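# Pull the tote out from beneath the desk

## Task

Bring the tote out from beneath the desk so that at the end it stands upright and is entirely clear of the desk, neither under it nor resting on top of it. The utility cart must also be standing upright at the end, and the robot must not topple or finish leaning; either of those means failure. The tote must stay where it is on its own, so a result that holds only because the robot is still supporting it does not count.

## Robot and tools

ROBOT. TidyBot++: a mobile base 0.54 m long, 0.50 m wide and 0.38 m tall on four powered casters, carrying one seven-joint arm with a two-finger gripper. The shoulder sits 0.12 m ahead of the base centre and 0.68 m above the floor. Segment lengths: upper arm 0.42 m, forearm 0.31 m, hand 0.31 m (wrist to hand point). The arm starts folded with the hand pointing down; folded, it pokes up to 0.08 m past the base front and the elbow reaches up to 1.15 m. A downward-pointing hand cannot rise above roughly 0.94 m, and less when reaching far out. Cameras: base_camera (644x364, fixed on the base front, looking forward and down) and wrist_camera (644x476 fisheye, looking where the hand points).

FRAMES. Base frame: origin on the floor below the base centre, x forward, y left, z up. hand_pose is reported in this frame and is the point between the finger pads; its z axis runs out along the fingers and its y axis along the line they close on. The odometry frame is the base frame as it was when the scene began; heading is positive to the left, range -3.142 to 3.142.

execute_actions. Argument "actions": a list holding one action, or empty (empty just reports state and images). One action may contain "base", "joints", both, and optionally "speeds"; its motions begin together and may finish at different times. "base" holds exactly one key, each a relative offset from where the base last reported itself, not a pose: translate_m (metres, forward positive, -2 to 2), strafe_m (metres, sideways, left positive, -2 to 2), rotate_rad (radians, counter-clockwise from above positive, -6.3 to 6.3). "joints" holds absolute targets by name, in radians: joint_1_rad any angle (whole arm about vertical; positive is clockwise from above, opposite to rotate_rad); joint_2_rad shoulder -2.249 to 2.249; joint_3_rad any angle (upper-arm roll); joint_4_rad elbow -2.579 to 2.579; joint_5_rad any angle (forearm roll); joint_6_rad wrist -2.099 to 2.099; joint_7_rad any angle (hand roll; hand down, positive is counter-clockwise from above, 1.57 opens the fingers left/right). gripper_pos is a unitless 0 (open, about 85 mm gap) to 1 (closed); gap is about 85 x (1 - gripper_pos) mm. Any-angle joints take the short way, so turn big amounts in steps under half a turn. "speeds" caps top speed for this action only: translate_m and strafe_m 0.05 to 0.5 m/s, rotate_rad 0.1 to 1.57 rad/s (maximum is the default). A base move needing more than 8.667 s at its capped speed is refused. Unknown keys or out-of-range numbers refuse the whole call. "cameras": list of base_camera, wrist_camera or all; omitted, null or ["all"] gives every camera, [] gives none. Anything left out of an action may keep pushing toward its earlier target.

ARM GEOMETRY. With joint_1_rad = 0, joint_3_rad = 3.14, joint_5_rad = 0 (roughly the start), the arm moves in the base's x-z plane. Angles from vertical (forward positive): upper arm = joint_2_rad, forearm = joint_2_rad - joint_4_rad, hand = that minus joint_6_rad. Hand point offset from the shoulder: forward = sum of length x sin(angle), up = sum of length x cos(angle). Friction leaves joints a little off; to correct, send last command + (wanted - read). Avoid re-sending a read angle while holding a load, since the arm sags further.

OTHER TOOLS. wait: seconds 0 to 10, commands nothing, returns state and images. zoom_image: camera (base_camera or wrist_camera) and region [x0, y0, x1, y1] in pixels of that camera's latest image, top-left origin, at most 504 by 504. read_manual: section "licences" only; moves nothing. finished_scene: scene (the current scene number); ends the scene irreversibly and reports success, so call it only once the tote is out, upright and left alone.

RESULTS. base_odometry counts wheel turns, so slipping looks like travel. base_tilt in degrees, forward and right positive. base_status and joint_status per motion: "done"; "off_target" (stopped away from target, may still push); "contact_stop" or "time_out" (target dropped, holds in place). A blocked base can report "done" while well short. "joint command not followed" with a "cause:" line means a self-collision check withheld arm targets (the gripper target still runs); joints then say "not_followed" and may be retried later. on_its_own lists uncommanded motion. motor_effort is percent of maximum, peak in brackets. Gripper at 1 reading "done" means nothing is grasped; "off_target" means something is between the fingers. "ARM HIT" means the arm struck the base or itself. A torque fault (joints 1-4 limit 104.5 N m, warning 56.7; joints 5-7 limit 51.3, warning 29.4) freezes the arm and gripper for 10 s while the base keeps going. MOTOR HOT warns at 60 °C; at 75 °C an OVER-TEMPERATURE FAULT lets the arm sink and joints say "limit_stop_at_motor_heat"; resend targets afterward. A stop in one call cancels the later moving calls in that reply.

AVOID. Driving while the arm is snagged on something about 0.8 m or higher (tipping risk); sideways shoves on a raised hand; ramming the arm into things with the base; dropping, slamming or hard-pushing objects; knocking the cart over; leaving the robot tilted. If the robot leans, retract the arm or back away. Loose objects may occasionally get nudged by outside disturbances.

Each tool is called after ">>>" as name([rows], argument=value, ...), one row to a line, values as JSON.

## Session

>>> execute_actions(actions=[])

Scene clock: 0.00 s.
base_odometry: x=+0.000 y=+0.000 heading=+0.000 (m, m, rad; odometry frame)
base_tilt: forward=-0.2 right=-0.1 (deg)
base_status: not commanded
joint_positions: joint_1_rad=+0.010 joint_2_rad=-0.336 joint_3_rad=+3.164 joint_4_rad=-2.532 joint_5_rad=+0.022 joint_6_rad=-0.901 joint_7_rad=+1.611 gripper_pos=+0.000
joint_status: not commanded
motor_effort: joint_1_rad=+0 joint_2_rad=-2 joint_3_rad=+1 joint_4_rad=+15 joint_5_rad=-1 joint_6_rad=+0 joint_7_rad=+0 (%)
hand_pose: x=+0.2488 y=-0.0073 z=+0.5840 quat_wxyz=(+0.006, +1.000, +0.011, +0.022) (m; base frame)
pictures: base_camera, wrist_camera
Images, in order (width x height): base_camera 644x364, wrist_camera 644x476.

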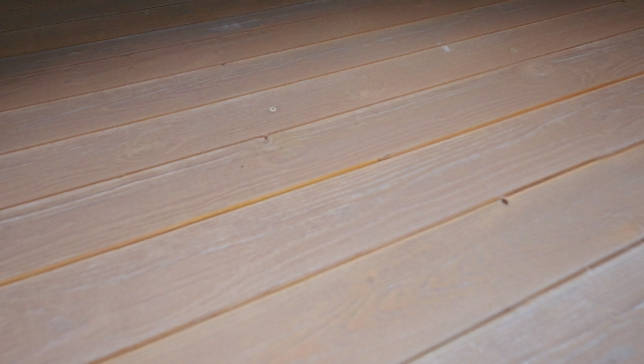

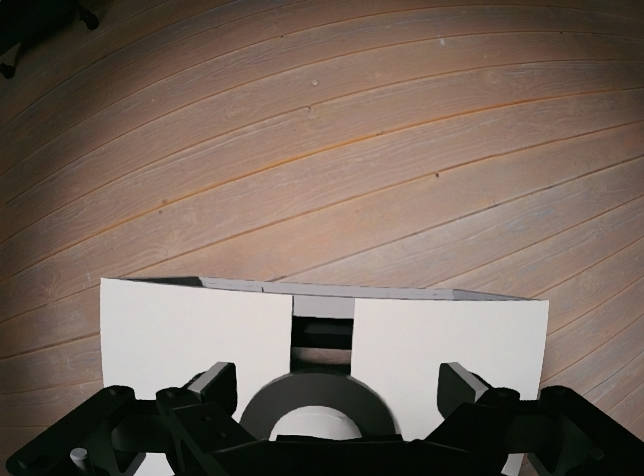

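>>> execute_actions([
  {"base":{"rotate_rad":0.5},"joints":{"joint_6_rad":0.3}},
])

Scene clock: 8.40 s.
base_odometry: x=+0.000 y=+0.000 heading=+0.499 (m, m, rad; odometry frame)
base_tilt: forward=-0.2 right=+0.0 (deg)
base_status: done
joint_positions: joint_1_rad=+0.010 joint_2_rad=-0.336 joint_3_rad=+3.164 joint_4_rad=-2.531 joint_5_rad=+0.022 joint_6_rad=+0.294 joint_7_rad=+1.611 gripper_pos=+0.000
joint_status: all done
motor_effort: joint_1_rad=+0(0) joint_2_rad=-7(7) joint_3_rad=+1(2) joint_4_rad=+20(20) joint_5_rad=-1(1) joint_6_rad=+7(7) joint_7_rad=+0(0) (%)
hand_pose: x=+0.5300 y=-0.0104 z=+0.7944 quat_wxyz=(+0.021, +0.814, +0.012, +0.581) (m; base frame)
pictures: base_camera, wrist_camera
camera_calibration (this result's frames):
wrist_camera: T_world_to_cam=[[0.0244995, -0.999399, 0.0245134, -0.0380029], [-0.298057, -0.0307078, -0.954054, 0.974147], [0.954234, 0.0160675, -0.29863, -0.138291], [0, 0, 0, 1]] pos_world=[0.423244, -0.00584413, 0.889023]
Images, in order (width x height): base_camera 644x364, wrist_camera 644x476.

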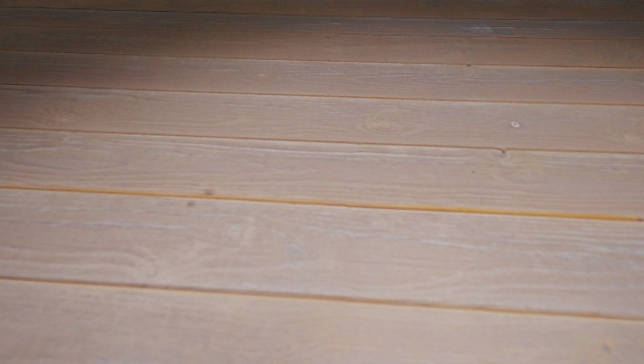

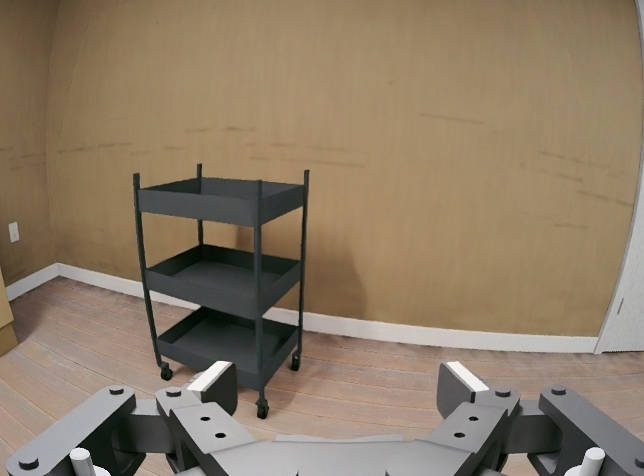

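>>> execute_actions([
  {"base":{"rotate_rad":1.2},"joints":{"joint_6_rad":0.1}},
])

Scene clock: 15.83 s.
base_odometry: x=+0.000 y=+0.000 heading=+1.699 (m, m, rad; odometry frame)
base_tilt: forward=-0.1 right=-0.1 (deg)
base_status: done
joint_positions: joint_1_rad=+0.010 joint_2_rad=-0.336 joint_3_rad=+3.164 joint_4_rad=-2.534 joint_5_rad=+0.022 joint_6_rad=+0.111 joint_7_rad=+1.611 gripper_pos=+0.000
joint_status: all done
motor_effort: joint_1_rad=+0(2) joint_2_rad=-7(8) joint_3_rad=+1(3) joint_4_rad=+19(22) joint_5_rad=-1(0) joint_6_rad=+6(7) joint_7_rad=+0(0) (%)
hand_pose: x=+0.5056 y=-0.0104 z=+0.7408 quat_wxyz=(+0.019, +0.864, +0.012, +0.503) (m; base frame)
pictures: base_camera, wrist_camera
camera_calibration (this result's frames):
wrist_camera: T_world_to_cam=[[0.026435, -0.999518, 0.0162576, -0.031014], [-0.469745, -0.0267763, -0.882396, 0.949438], [0.882406, 0.0156892, -0.470227, 0.0323804], [0, 0, 0, 1]] pos_world=[0.418241, -0.00608465, 0.85351]
Images, in order (width x height): base_camera 644x364, wrist_camera 644x476.

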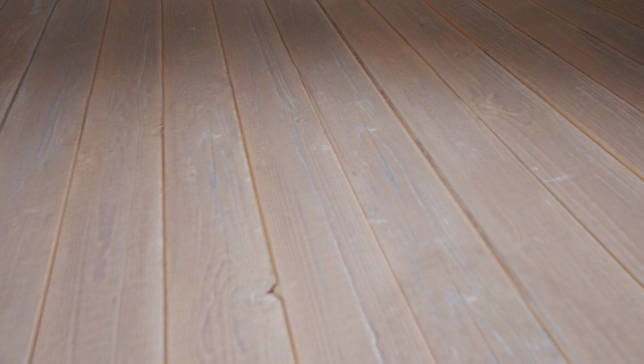

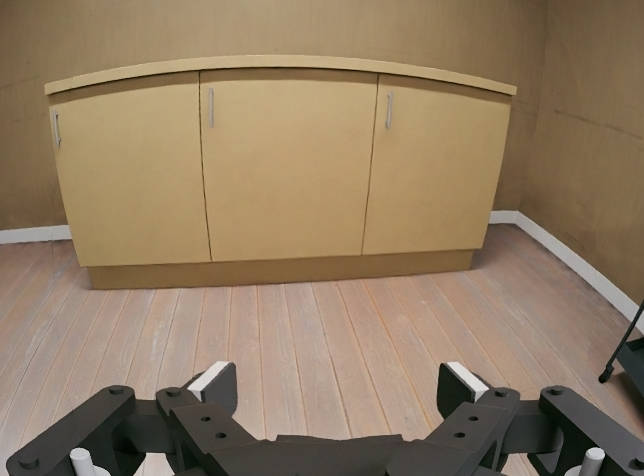

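>>> execute_actions([
  {"base":{"rotate_rad":1.75}},
])

Scene clock: 22.63 s.
base_odometry: x=+0.000 y=+0.000 heading=-2.835 (m, m, rad; odometry frame)
base_tilt: forward=-0.2 right=-0.1 (deg)
base_status: done
joint_positions: joint_1_rad=+0.010 joint_2_rad=-0.336 joint_3_rad=+3.164 joint_4_rad=-2.534 joint_5_rad=+0.022 joint_6_rad=+0.111 joint_7_rad=+1.611 gripper_pos=+0.000
joint_status: not commanded
motor_effort: joint_1_rad=+0(1) joint_2_rad=-7(7) joint_3_rad=+1(2) joint_4_rad=+19(21) joint_5_rad=-1(1) joint_6_rad=+6(6) joint_7_rad=+0(1) (%)
hand_pose: x=+0.5056 y=-0.0104 z=+0.7408 quat_wxyz=(+0.019, +0.864, +0.012, +0.503) (m; base frame)
pictures: base_camera, wrist_camera
camera_calibration (this result's frames):
wrist_camera: T_world_to_cam=[[0.0264352, -0.999518, 0.0162576, -0.031014], [-0.469745, -0.0267763, -0.882396, 0.949438], [0.882406, 0.0156893, -0.470227, 0.0323804], [0, 0, 0, 1]] pos_world=[0.418241, -0.00608459, 0.85351]
Images, in order (width x height): base_camera 644x364, wrist_camera 644x476.

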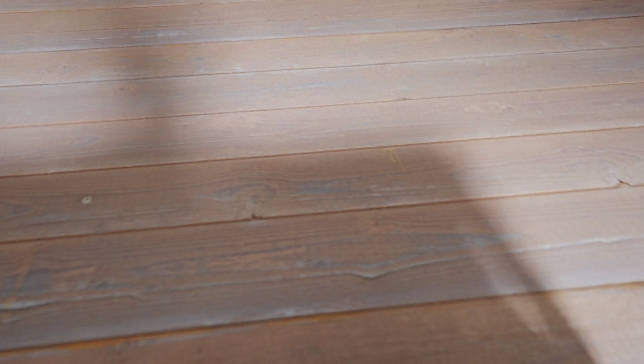

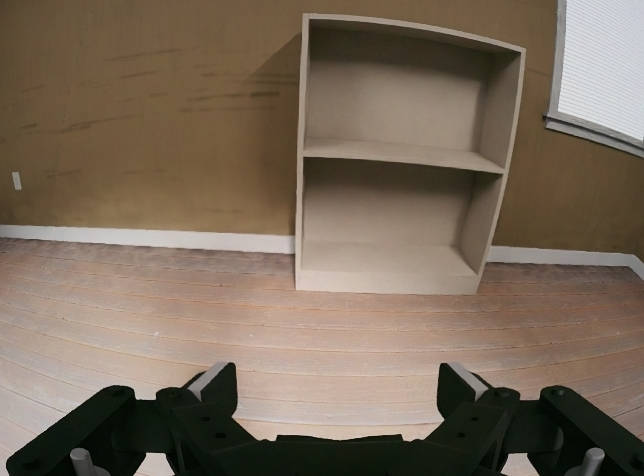

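>>> execute_actions([
  {"base":{"rotate_rad":1.62}},
])

Scene clock: 31.10 s.
base_odometry: x=+0.000 y=+0.000 heading=-1.216 (m, m, rad; odometry frame)
base_tilt: forward=-0.2 right=-0.1 (deg)
base_status: done
joint_positions: joint_1_rad=+0.010 joint_2_rad=-0.336 joint_3_rad=+3.164 joint_4_rad=-2.534 joint_5_rad=+0.022 joint_6_rad=+0.111 joint_7_rad=+1.611 gripper_pos=+0.000
joint_status: not commanded
motor_effort: joint_1_rad=+0(2) joint_2_rad=-7(8) joint_3_rad=+1(2) joint_4_rad=+20(20) joint_5_rad=-1(1) joint_6_rad=+6(6) joint_7_rad=+0(0) (%)
hand_pose: x=+0.5056 y=-0.0104 z=+0.7408 quat_wxyz=(+0.019, +0.864, +0.012, +0.503) (m; base frame)
pictures: base_camera, wrist_camera
camera_calibration (this result's frames):
wrist_camera: T_world_to_cam=[[0.0264359, -0.999518, 0.0162579, -0.0310143], [-0.469745, -0.0267769, -0.882396, 0.949438], [0.882406, 0.0156899, -0.470227, 0.0323802], [0, 0, 0, 1]] pos_world=[0.418241, -0.00608436, 0.85351]
Images, in order (width x height): base_camera 644x364, wrist_camera 644x476.

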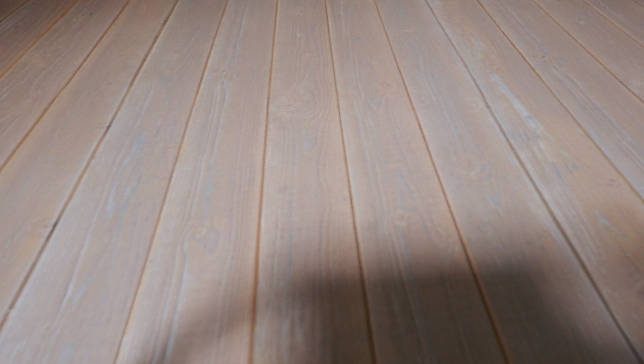

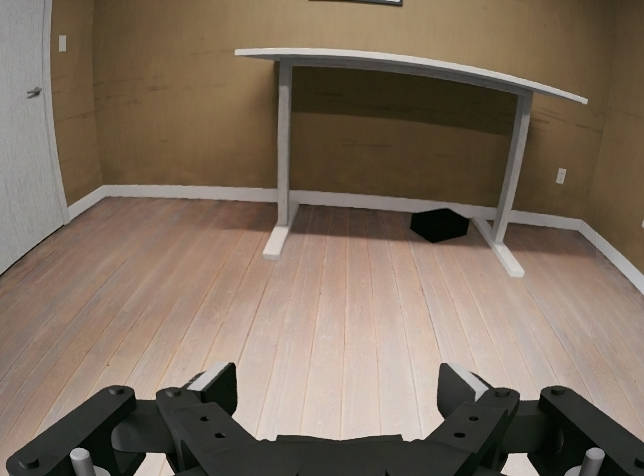

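>>> execute_actions([
  {"base":{"strafe_m":-0.6},"joints":{"joint_2_rad":1.3,"joint_4_rad":-1.0,"joint_6_rad":0.1}},
], cameras=[])

>>> execute_actions([
  {"base":{"translate_m":0.9}},
])

Scene clock: 53.57 s.
base_odometry: x=-0.562 y=-0.209 heading=-1.215 (m, m, rad; odometry frame)
base_tilt: forward=-0.1 right=-0.1 (deg)
base_status: done
joint_positions: joint_1_rad=+0.010 joint_2_rad=+1.298 joint_3_rad=+3.164 joint_4_rad=-1.013 joint_5_rad=+0.022 joint_6_rad=+0.111 joint_7_rad=+1.611 gripper_pos=+0.000
joint_status: all done
motor_effort: joint_1_rad=+0(3) joint_2_rad=-53(55) joint_3_rad=+0(2) joint_4_rad=+18(21) joint_5_rad=-1(1) joint_6_rad=+5(7) joint_7_rad=+1(0) (%)
hand_pose: x=+1.0078 y=-0.0184 z=+0.3994 quat_wxyz=(+0.026, +0.891, +0.026, +0.453) (m; base frame)
pictures: none
No camera images: the call's "cameras" was empty. Leave "cameras" out to get every camera's image.

Scene clock: 56.70 s.
base_odometry: x=-0.249 y=-1.053 heading=-1.215 (m, m, rad; odometry frame)
base_tilt: forward=-0.1 right=-0.1 (deg)
base_status: done
joint_positions: joint_1_rad=+0.010 joint_2_rad=+1.299 joint_3_rad=+3.164 joint_4_rad=-1.007 joint_5_rad=+0.022 joint_6_rad=+0.111 joint_7_rad=+1.611 gripper_pos=+0.000
joint_status: not commanded
motor_effort: joint_1_rad=+0(1) joint_2_rad=-55(55) joint_3_rad=+1(0) joint_4_rad=+19(20) joint_5_rad=-1(1) joint_6_rad=+6(6) joint_7_rad=+0(0) (%)
hand_pose: x=+1.0102 y=-0.0184 z=+0.4022 quat_wxyz=(+0.026, +0.890, +0.026, +0.455) (m; base frame)
pictures: base_camera, wrist_camera
camera_calibration (this result's frames):
wrist_camera: T_world_to_cam=[[0.0436597, -0.998297, 0.0386914, -0.0731885], [-0.56107, -0.0565452, -0.825835, 0.956444], [0.826617, 0.0143471, -0.562583, -0.478456], [0, 0, 0, 1]] pos_world=[0.935327, -0.0121171, 0.523526]
Images, in order (width x height): base_camera 644x364, wrist_camera 644x476.

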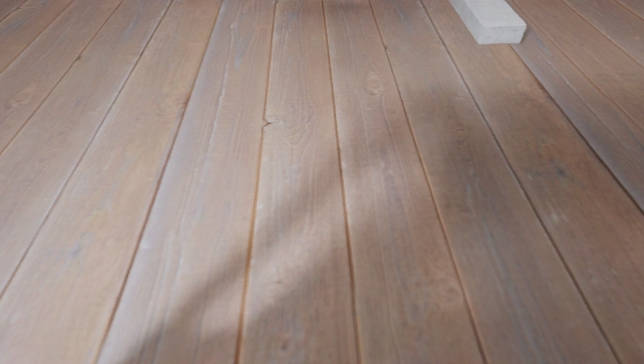

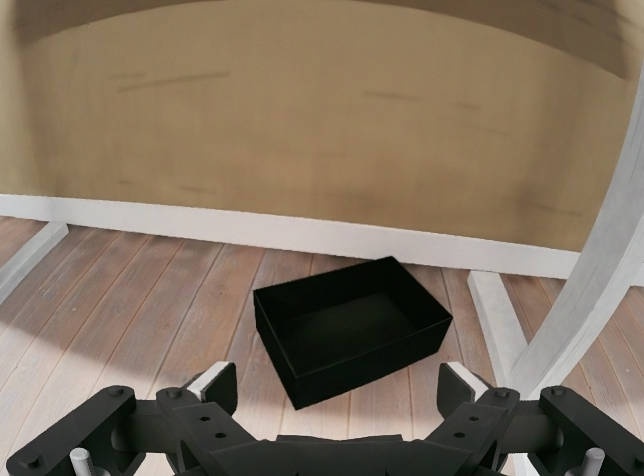

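>>> execute_actions([
  {"base":{"translate_m":0.62},"joints":{"joint_2_rad":1.5,"joint_4_rad":-0.77,"joint_6_rad":-0.87,"gripper_pos":1}},
])

>>> execute_actions([
  {"joints":{"joint_2_rad":1.7,"joint_4_rad":-0.79,"joint_6_rad":-0.65}},
])

Scene clock: 75.83 s.
base_odometry: x=-0.034 y=-1.635 heading=-1.216 (m, m, rad; odometry frame)
base_tilt: forward=-0.1 right=-0.1 (deg)
base_status: done
joint_positions: joint_1_rad=+0.010 joint_2_rad=+1.497 joint_3_rad=+3.164 joint_4_rad=-0.773 joint_5_rad=+0.022 joint_6_rad=-0.860 joint_7_rad=+1.611 gripper_pos=+0.999
joint_status: all done
motor_effort: joint_1_rad=-1(3) joint_2_rad=-51(56) joint_3_rad=+1(1) joint_4_rad=+13(19) joint_5_rad=-1(0) joint_6_rad=-1(6) joint_7_rad=+0(1) (%)
hand_pose: x=+0.7830 y=-0.0224 z=+0.1992 quat_wxyz=(+0.020, +1.000, +0.021, +0.006) (m; base frame)
pictures: base_camera, wrist_camera
camera_calibration (this result's frames):
wrist_camera: T_world_to_cam=[[0.0299244, -0.999547, 0.00312747, -0.0416406], [-0.998784, -0.0300239, -0.0390934, 0.847697], [0.0391696, -0.00195382, -0.999231, 0.298381], [0, 0, 0, 1]] pos_world=[0.836225, -0.0155877, 0.331421]
Images, in order (width x height): base_camera 644x364, wrist_camera 644x476.

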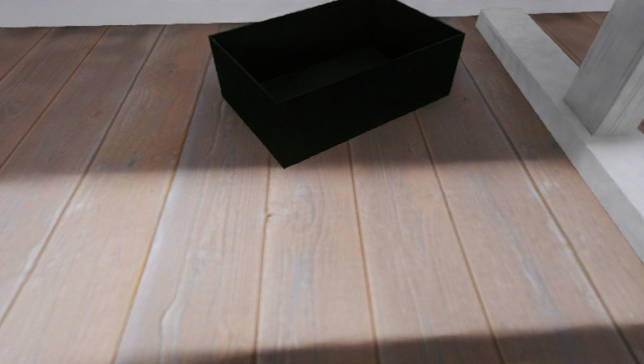

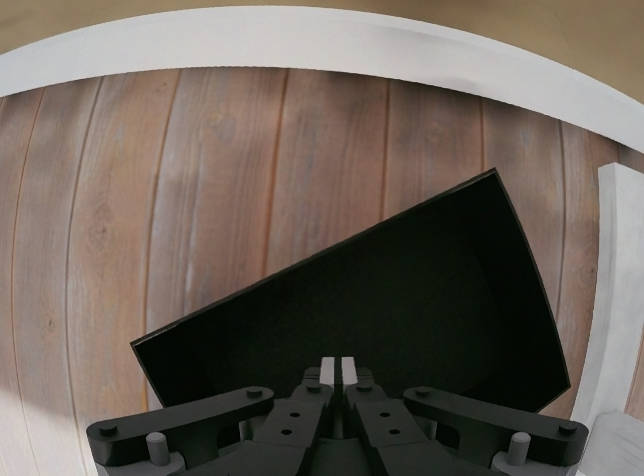

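Scene clock: 77.47 s.
base_odometry: x=-0.034 y=-1.635 heading=-1.216 (m, m, rad; odometry frame)
base_tilt: forward=+0.0 right=-0.2 (deg)
base_status: not commanded
joint_positions: joint_1_rad=+0.010 joint_2_rad=+1.700 joint_3_rad=+3.164 joint_4_rad=-0.793 joint_5_rad=+0.022 joint_6_rad=-0.678 joint_7_rad=+1.611 gripper_pos=+0.999
joint_status: all done
motor_effort: joint_1_rad=+0(0) joint_2_rad=-48(54) joint_3_rad=+1(1) joint_4_rad=+11(15) joint_5_rad=+0(0) joint_6_rad=-1(1) joint_7_rad=+0(0) (%)
hand_pose: x=+0.7170 y=-0.0209 z=+0.0661 quat_wxyz=(+0.017, +0.999, +0.025, -0.015) (m; base frame)
pictures: base_camera, wrist_camera
camera_calibration (this result's frames):
wrist_camera: T_world_to_cam=[[0.0362488, -0.999341, -0.00164237, -0.0419856], [-0.999339, -0.0362529, 0.00254374, 0.774158], [-0.00260161, 0.00154908, -0.999995, 0.197997], [0, 0, 0, 1]] pos_world=[0.775684, -0.0141992, 0.195957]
Images, in order (width x height): base_camera 644x364, wrist_camera 644x476.

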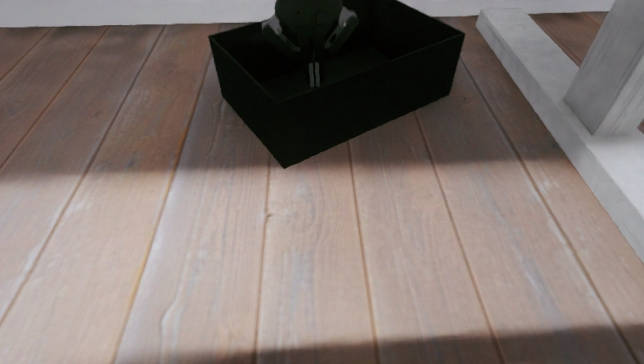

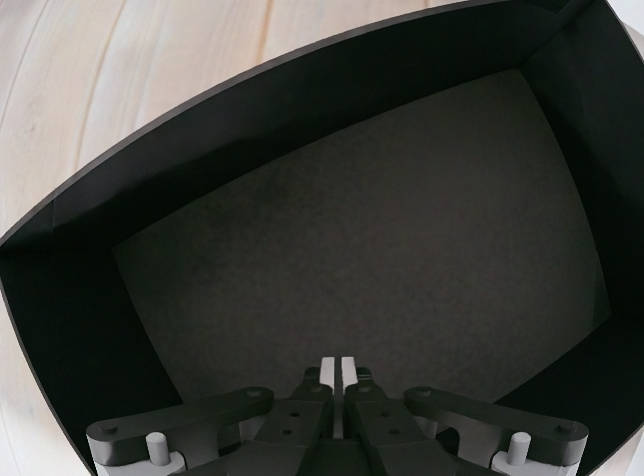

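>>> execute_actions([
  {"base":{"translate_m":-1.15},"speeds":{"translate_m":0.2}},
])

>>> execute_actions([
  {"base":{"translate_m":0.03},"joints":{"joint_2_rad":1.3,"joint_4_rad":-1.0,"joint_6_rad":-0.5}},
])

Scene clock: 97.93 s.
base_odometry: x=-0.434 y=-0.557 heading=-1.216 (m, m, rad; odometry frame)
base_tilt: forward=-0.1 right=-0.1 (deg)
base_status: done
joint_positions: joint_1_rad=+0.010 joint_2_rad=+1.699 joint_3_rad=+3.164 joint_4_rad=-0.791 joint_5_rad=+0.022 joint_6_rad=-0.672 joint_7_rad=+1.611 gripper_pos=+0.999
joint_status: not commanded
motor_effort: joint_1_rad=+0(3) joint_2_rad=-48(50) joint_3_rad=+1(1) joint_4_rad=+11(12) joint_5_rad=-1(0) joint_6_rad=-1(3) joint_7_rad=+0(0) (%)
hand_pose: x=+0.7203 y=-0.0209 z=+0.0669 quat_wxyz=(+0.017, +0.999, +0.025, -0.011) (m; base frame)
pictures: base_camera, wrist_camera
camera_calibration (this result's frames):
wrist_camera: T_world_to_cam=[[0.0365173, -0.999332, -0.00137253, -0.042298], [-0.999316, -0.0365086, -0.00590186, 0.778014], [0.00584781, 0.00158711, -0.999982, 0.192724], [0, 0, 0, 1]] pos_world=[0.777899, -0.0141715, 0.197254]
Images, in order (width x height): base_camera 644x364, wrist_camera 644x476.

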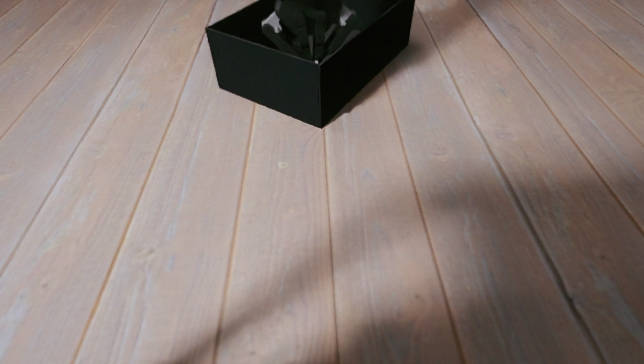

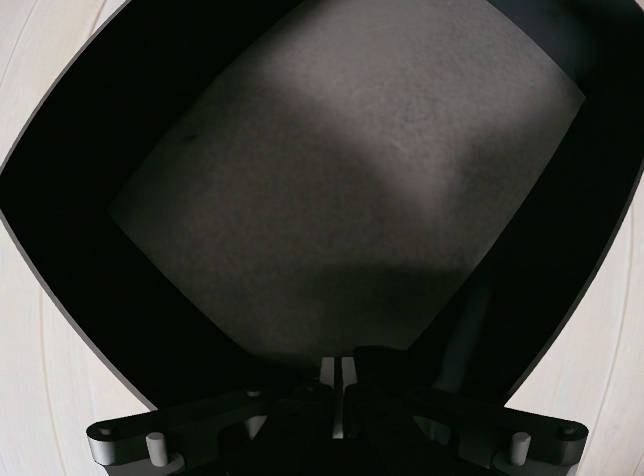

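Scene clock: 99.83 s.
base_odometry: x=-0.423 y=-0.585 heading=-1.216 (m, m, rad; odometry frame)
base_tilt: forward=-0.1 right=-0.1 (deg)
base_status: done
joint_positions: joint_1_rad=+0.010 joint_2_rad=+1.300 joint_3_rad=+3.164 joint_4_rad=-0.992 joint_5_rad=+0.022 joint_6_rad=-0.525 joint_7_rad=+1.611 gripper_pos=+0.999
joint_status: all done
motor_effort: joint_1_rad=-1(2) joint_2_rad=-51(53) joint_3_rad=+1(0) joint_4_rad=+15(17) joint_5_rad=+0(0) joint_6_rad=+2(2) joint_7_rad=+0(0) (%)
hand_pose: x=+0.8600 y=-0.0224 z=+0.2920 quat_wxyz=(+0.022, +0.986, +0.022, +0.161) (m; base frame)
pictures: base_camera, wrist_camera
camera_calibration (this result's frames):
wrist_camera: T_world_to_cam=[[0.0356367, -0.999288, 0.012351, -0.0518504], [-0.93799, -0.0377099, -0.344606, 0.964996], [0.344827, 0.000695517, -0.938666, 0.107609], [0, 0, 0, 1]] pos_world=[0.869898, -0.0154984, 0.434193]
Images, in order (width x height): base_camera 644x364, wrist_camera 644x476.

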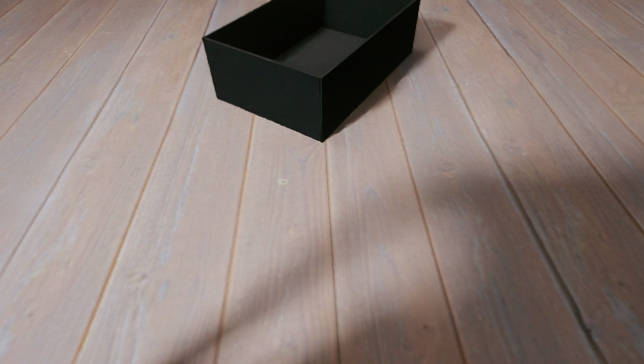

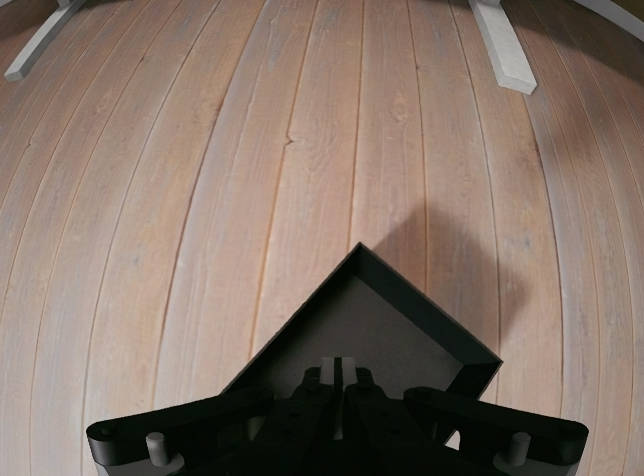

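>>> finished_scene(scene=1)

The scene is finished: the task was done.


## Next scene

The same job, from a new start.

>>> execute_actions([
  {"joints":{"joint_6_rad":0.15}},
])

Scene clock: 1.33 s.
base_odometry: x=+0.000 y=+0.000 heading=+0.000 (m, m, rad; odometry frame)
base_tilt: forward=-0.2 right=-0.1 (deg)
base_status: not commanded
joint_positions: joint_1_rad=+0.032 joint_2_rad=-0.368 joint_3_rad=+3.127 joint_4_rad=-2.515 joint_5_rad=+0.012 joint_6_rad=+0.145 joint_7_rad=+1.557 gripper_pos=+0.000
joint_status: all done
motor_effort: joint_1_rad=+0(0) joint_2_rad=-6(7) joint_3_rad=+1(1) joint_4_rad=+21(21) joint_5_rad=+0(1) joint_6_rad=+6(7) joint_7_rad=+0(0) (%)
hand_pose: x=+0.5140 y=-0.0048 z=+0.7733 quat_wxyz=(+0.006, +0.842, -0.006, +0.540) (m; base frame)
pictures: base_camera, wrist_camera
camera_calibration (this result's frames):
wrist_camera: T_world_to_cam=[[0.0101642, -0.999659, -0.0240359, 0.0134252], [-0.390951, 0.0181511, -0.920233, 0.971217], [0.920355, 0.0187503, -0.390633, -0.0408221], [0, 0, 0, 1]] pos_world=[0.417133, -0.0034426, 0.878122]
Images, in order (width x height): base_camera 644x364, wrist_camera 644x476.

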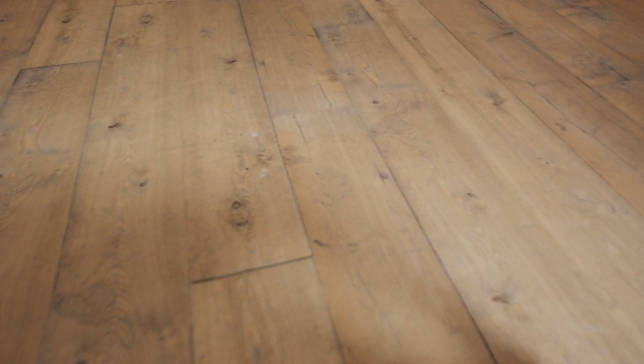

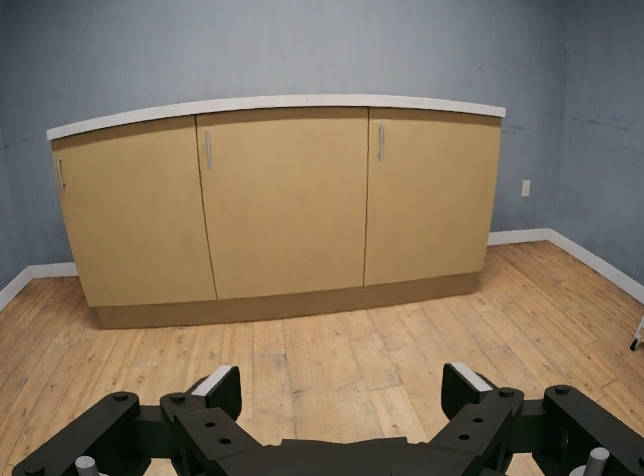

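>>> execute_actions([
  {"base":{"rotate_rad":-2.92}},
])

Scene clock: 7.90 s.
base_odometry: x=+0.000 y=+0.000 heading=-2.919 (m, m, rad; odometry frame)
base_tilt: forward=-0.2 right=-0.1 (deg)
base_status: done
joint_positions: joint_1_rad=+0.032 joint_2_rad=-0.368 joint_3_rad=+3.127 joint_4_rad=-2.515 joint_5_rad=+0.012 joint_6_rad=+0.145 joint_7_rad=+1.557 gripper_pos=+0.000
joint_status: not commanded
motor_effort: joint_1_rad=+0(1) joint_2_rad=-7(7) joint_3_rad=+1(3) joint_4_rad=+20(21) joint_5_rad=-1(1) joint_6_rad=+7(6) joint_7_rad=+1(0) (%)
hand_pose: x=+0.5140 y=-0.0048 z=+0.7733 quat_wxyz=(+0.006, +0.842, -0.006, +0.540) (m; base frame)
pictures: base_camera, wrist_camera
camera_calibration (this result's frames):
wrist_camera: T_world_to_cam=[[0.010165, -0.999659, -0.0240351, 0.0134244], [-0.390951, 0.01815, -0.920233, 0.971217], [0.920355, 0.0187507, -0.390633, -0.0408224], [0, 0, 0, 1]] pos_world=[0.417133, -0.0034424, 0.878122]
Images, in order (width x height): base_camera 644x364, wrist_camera 644x476.

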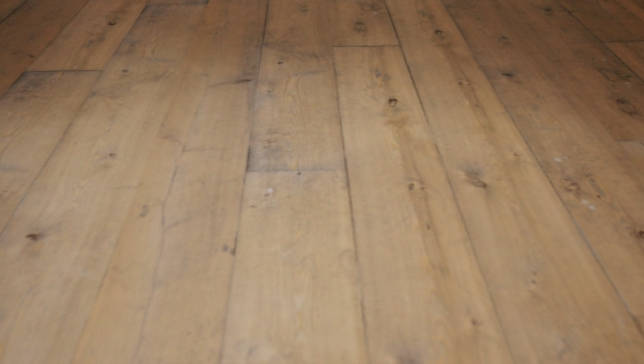

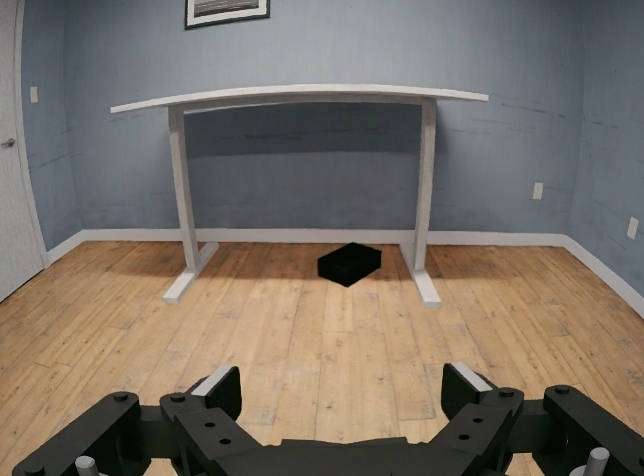

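>>> execute_actions([
  {"base":{"translate_m":1.33},"joints":{"joint_1_rad":0.13,"joint_2_rad":1.47,"joint_4_rad":-0.8,"joint_6_rad":-0.87,"gripper_pos":1}},
])

Scene clock: 19.07 s.
base_odometry: x=-1.298 y=-0.291 heading=-2.920 (m, m, rad; odometry frame)
base_tilt: forward=-0.1 right=-0.1 (deg)
base_status: done
joint_positions: joint_1_rad=+0.108 joint_2_rad=+1.468 joint_3_rad=+3.127 joint_4_rad=-0.806 joint_5_rad=+0.012 joint_6_rad=-0.843 joint_7_rad=+1.557 gripper_pos=+0.999
joint_status: all done
motor_effort: joint_1_rad=+0(1) joint_2_rad=-51(53) joint_3_rad=+0(0) joint_4_rad=+13(20) joint_5_rad=-1(1) joint_6_rad=-1(6) joint_7_rad=+1(0) (%)
hand_pose: x=+0.7818 y=-0.0652 z=+0.2108 quat_wxyz=(-0.002, +0.998, -0.056, +0.012) (m; base frame)
pictures: base_camera, wrist_camera
camera_calibration (this result's frames):
wrist_camera: T_world_to_cam=[[-0.123732, -0.991426, -0.0420075, 0.0457792], [-0.990649, 0.125866, -0.0526553, 0.85237], [0.0574911, 0.0350995, -0.997729, 0.297731], [0, 0, 0, 1]] pos_world=[0.832947, -0.072348, 0.343859]
Images, in order (width x height): base_camera 644x364, wrist_camera 644x476.

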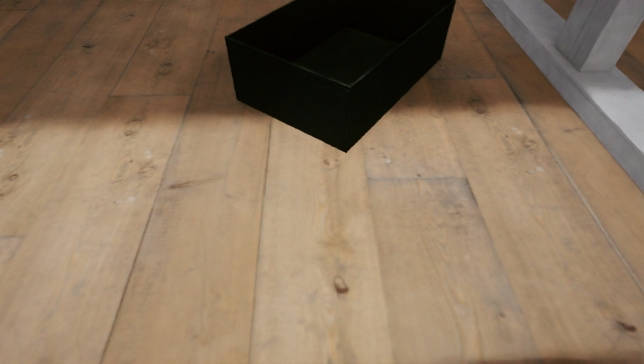

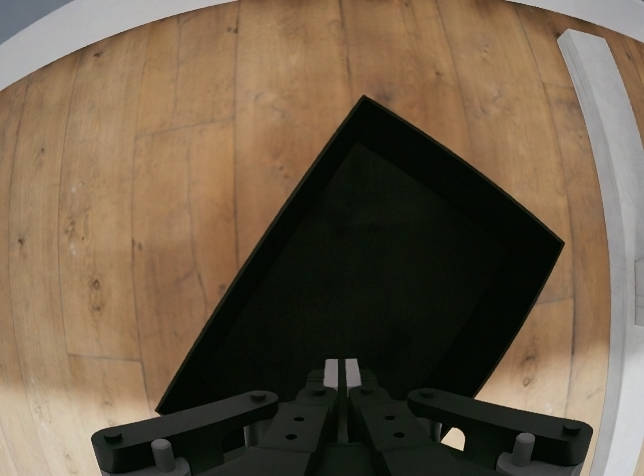

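>>> execute_actions([
  {"joints":{"joint_2_rad":1.7,"joint_4_rad":-0.79,"joint_6_rad":-0.65}},
])

>>> execute_actions([
  {"base":{"translate_m":-1.0},"speeds":{"translate_m":0.25}},
])

>>> execute_actions([
  {"base":{"translate_m":0.03},"joints":{"joint_2_rad":1.3,"joint_4_rad":-1.0,"joint_6_rad":-0.5}},
])

Scene clock: 29.87 s.
base_odometry: x=-1.298 y=-0.291 heading=-2.920 (m, m, rad; odometry frame)
base_tilt: forward=+0.0 right=-0.1 (deg)
base_status: not commanded
joint_positions: joint_1_rad=+0.108 joint_2_rad=+1.699 joint_3_rad=+3.127 joint_4_rad=-0.795 joint_5_rad=+0.012 joint_6_rad=-0.677 joint_7_rad=+1.557 gripper_pos=+0.999
joint_status: all done
motor_effort: joint_1_rad=+0(0) joint_2_rad=-49(55) joint_3_rad=+0(0) joint_4_rad=+11(14) joint_5_rad=-1(1) joint_6_rad=-1(1) joint_7_rad=+1(0) (%)
hand_pose: x=+0.7143 y=-0.0575 z=+0.0664 quat_wxyz=(-0.004, +0.998, -0.057, -0.014) (m; base frame)
pictures: base_camera, wrist_camera
camera_calibration (this result's frames):
wrist_camera: T_world_to_cam=[[-0.127159, -0.990973, -0.042451, 0.041499], [-0.991871, 0.127245, 0.000680136, 0.774379], [0.0047277, 0.0421925, -0.999098, 0.195448], [0, 0, 0, 1]] pos_world=[0.772437, -0.0656581, 0.196507]
Images, in order (width x height): base_camera 644x364, wrist_camera 644x476.

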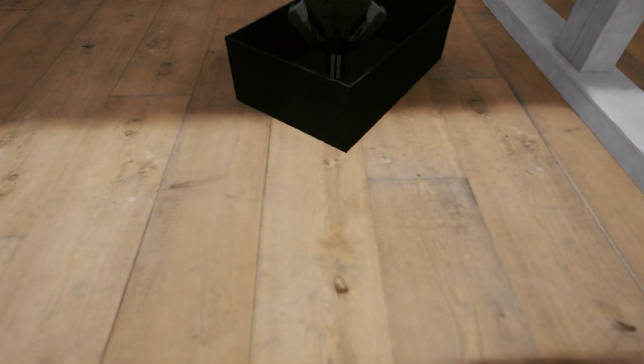

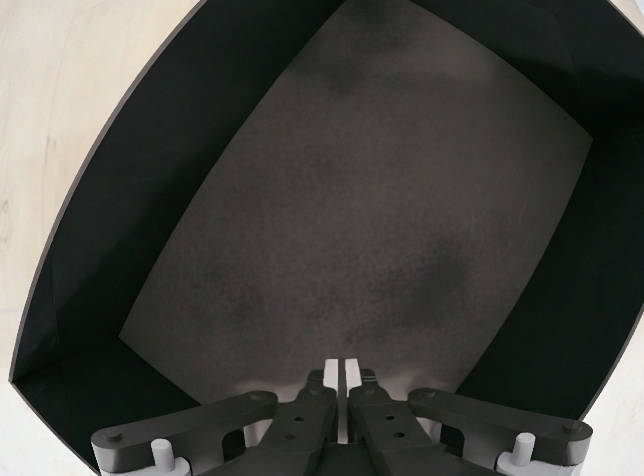

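Scene clock: 34.73 s.
base_odometry: x=-0.322 y=-0.072 heading=-2.920 (m, m, rad; odometry frame)
base_tilt: forward=-0.1 right=-0.2 (deg)
base_status: done
joint_positions: joint_1_rad=+0.111 joint_2_rad=+1.699 joint_3_rad=+3.127 joint_4_rad=-0.790 joint_5_rad=+0.012 joint_6_rad=-0.671 joint_7_rad=+1.557 gripper_pos=+0.999
joint_status: not commanded
motor_effort: joint_1_rad=-1(2) joint_2_rad=-49(52) joint_3_rad=+0(1) joint_4_rad=+11(12) joint_5_rad=-1(2) joint_6_rad=-1(3) joint_7_rad=+0(1) (%)
hand_pose: x=+0.7192 y=-0.0602 z=+0.0676 quat_wxyz=(-0.004, +0.998, -0.058, -0.008) (m; base frame)
pictures: base_camera, wrist_camera
camera_calibration (this result's frames):
wrist_camera: T_world_to_cam=[[-0.130391, -0.990542, -0.0427205, 0.0418181], [-0.991325, 0.13097, -0.0110365, 0.780142], [0.0165272, 0.0409108, -0.999026, 0.188109], [0, 0, 0, 1]] pos_world=[0.775718, -0.0684484, 0.198323]
Images, in order (width x height): base_camera 644x364, wrist_camera 644x476.

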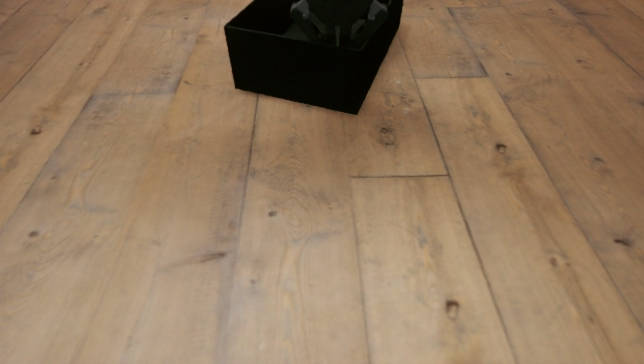

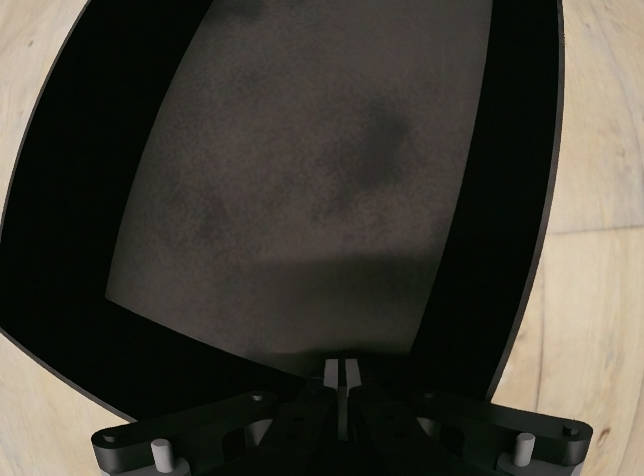

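Scene clock: 36.63 s.
base_odometry: x=-0.352 y=-0.078 heading=-2.920 (m, m, rad; odometry frame)
base_tilt: forward=-0.1 right=-0.1 (deg)
base_status: done
joint_positions: joint_1_rad=+0.112 joint_2_rad=+1.300 joint_3_rad=+3.127 joint_4_rad=-0.992 joint_5_rad=+0.012 joint_6_rad=-0.523 joint_7_rad=+1.557 gripper_pos=+0.999
joint_status: all done
motor_effort: joint_1_rad=+0(1) joint_2_rad=-52(53) joint_3_rad=+0(1) joint_4_rad=+16(17) joint_5_rad=-1(1) joint_6_rad=+2(2) joint_7_rad=+0(0) (%)
hand_pose: x=+0.8567 y=-0.0748 z=+0.2924 quat_wxyz=(+0.005, +0.985, -0.056, +0.163) (m; base frame)
pictures: base_camera, wrist_camera
camera_calibration (this result's frames):
wrist_camera: T_world_to_cam=[[-0.11314, -0.992433, -0.0477166, 0.0414512], [-0.929641, 0.122687, -0.347441, 0.96575], [0.350666, 0.00505002, -0.936487, 0.10383], [0, 0, 0, 1]] pos_world=[0.866081, -0.0778713, 0.434754]
Images, in order (width x height): base_camera 644x364, wrist_camera 644x476.

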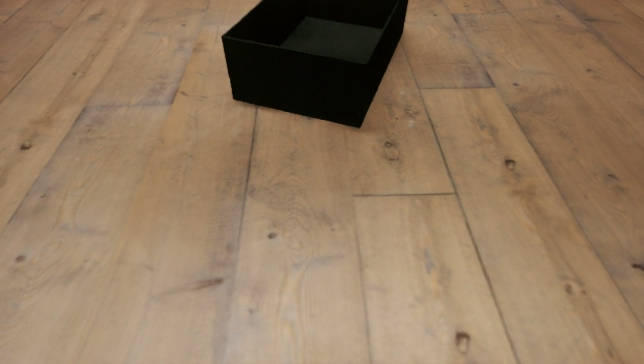

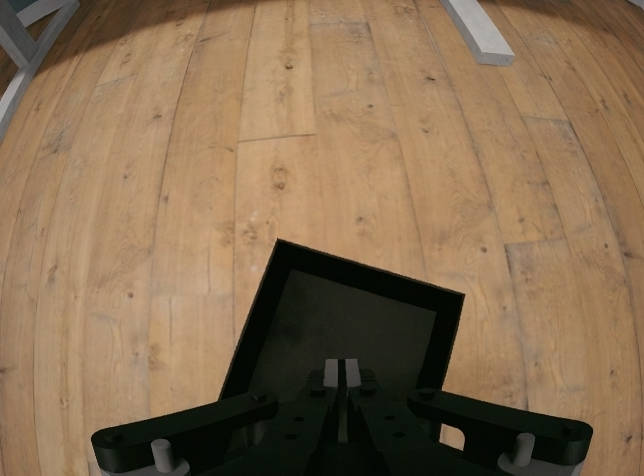

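>>> finished_scene(scene=2)

The scene is finished: the task was done.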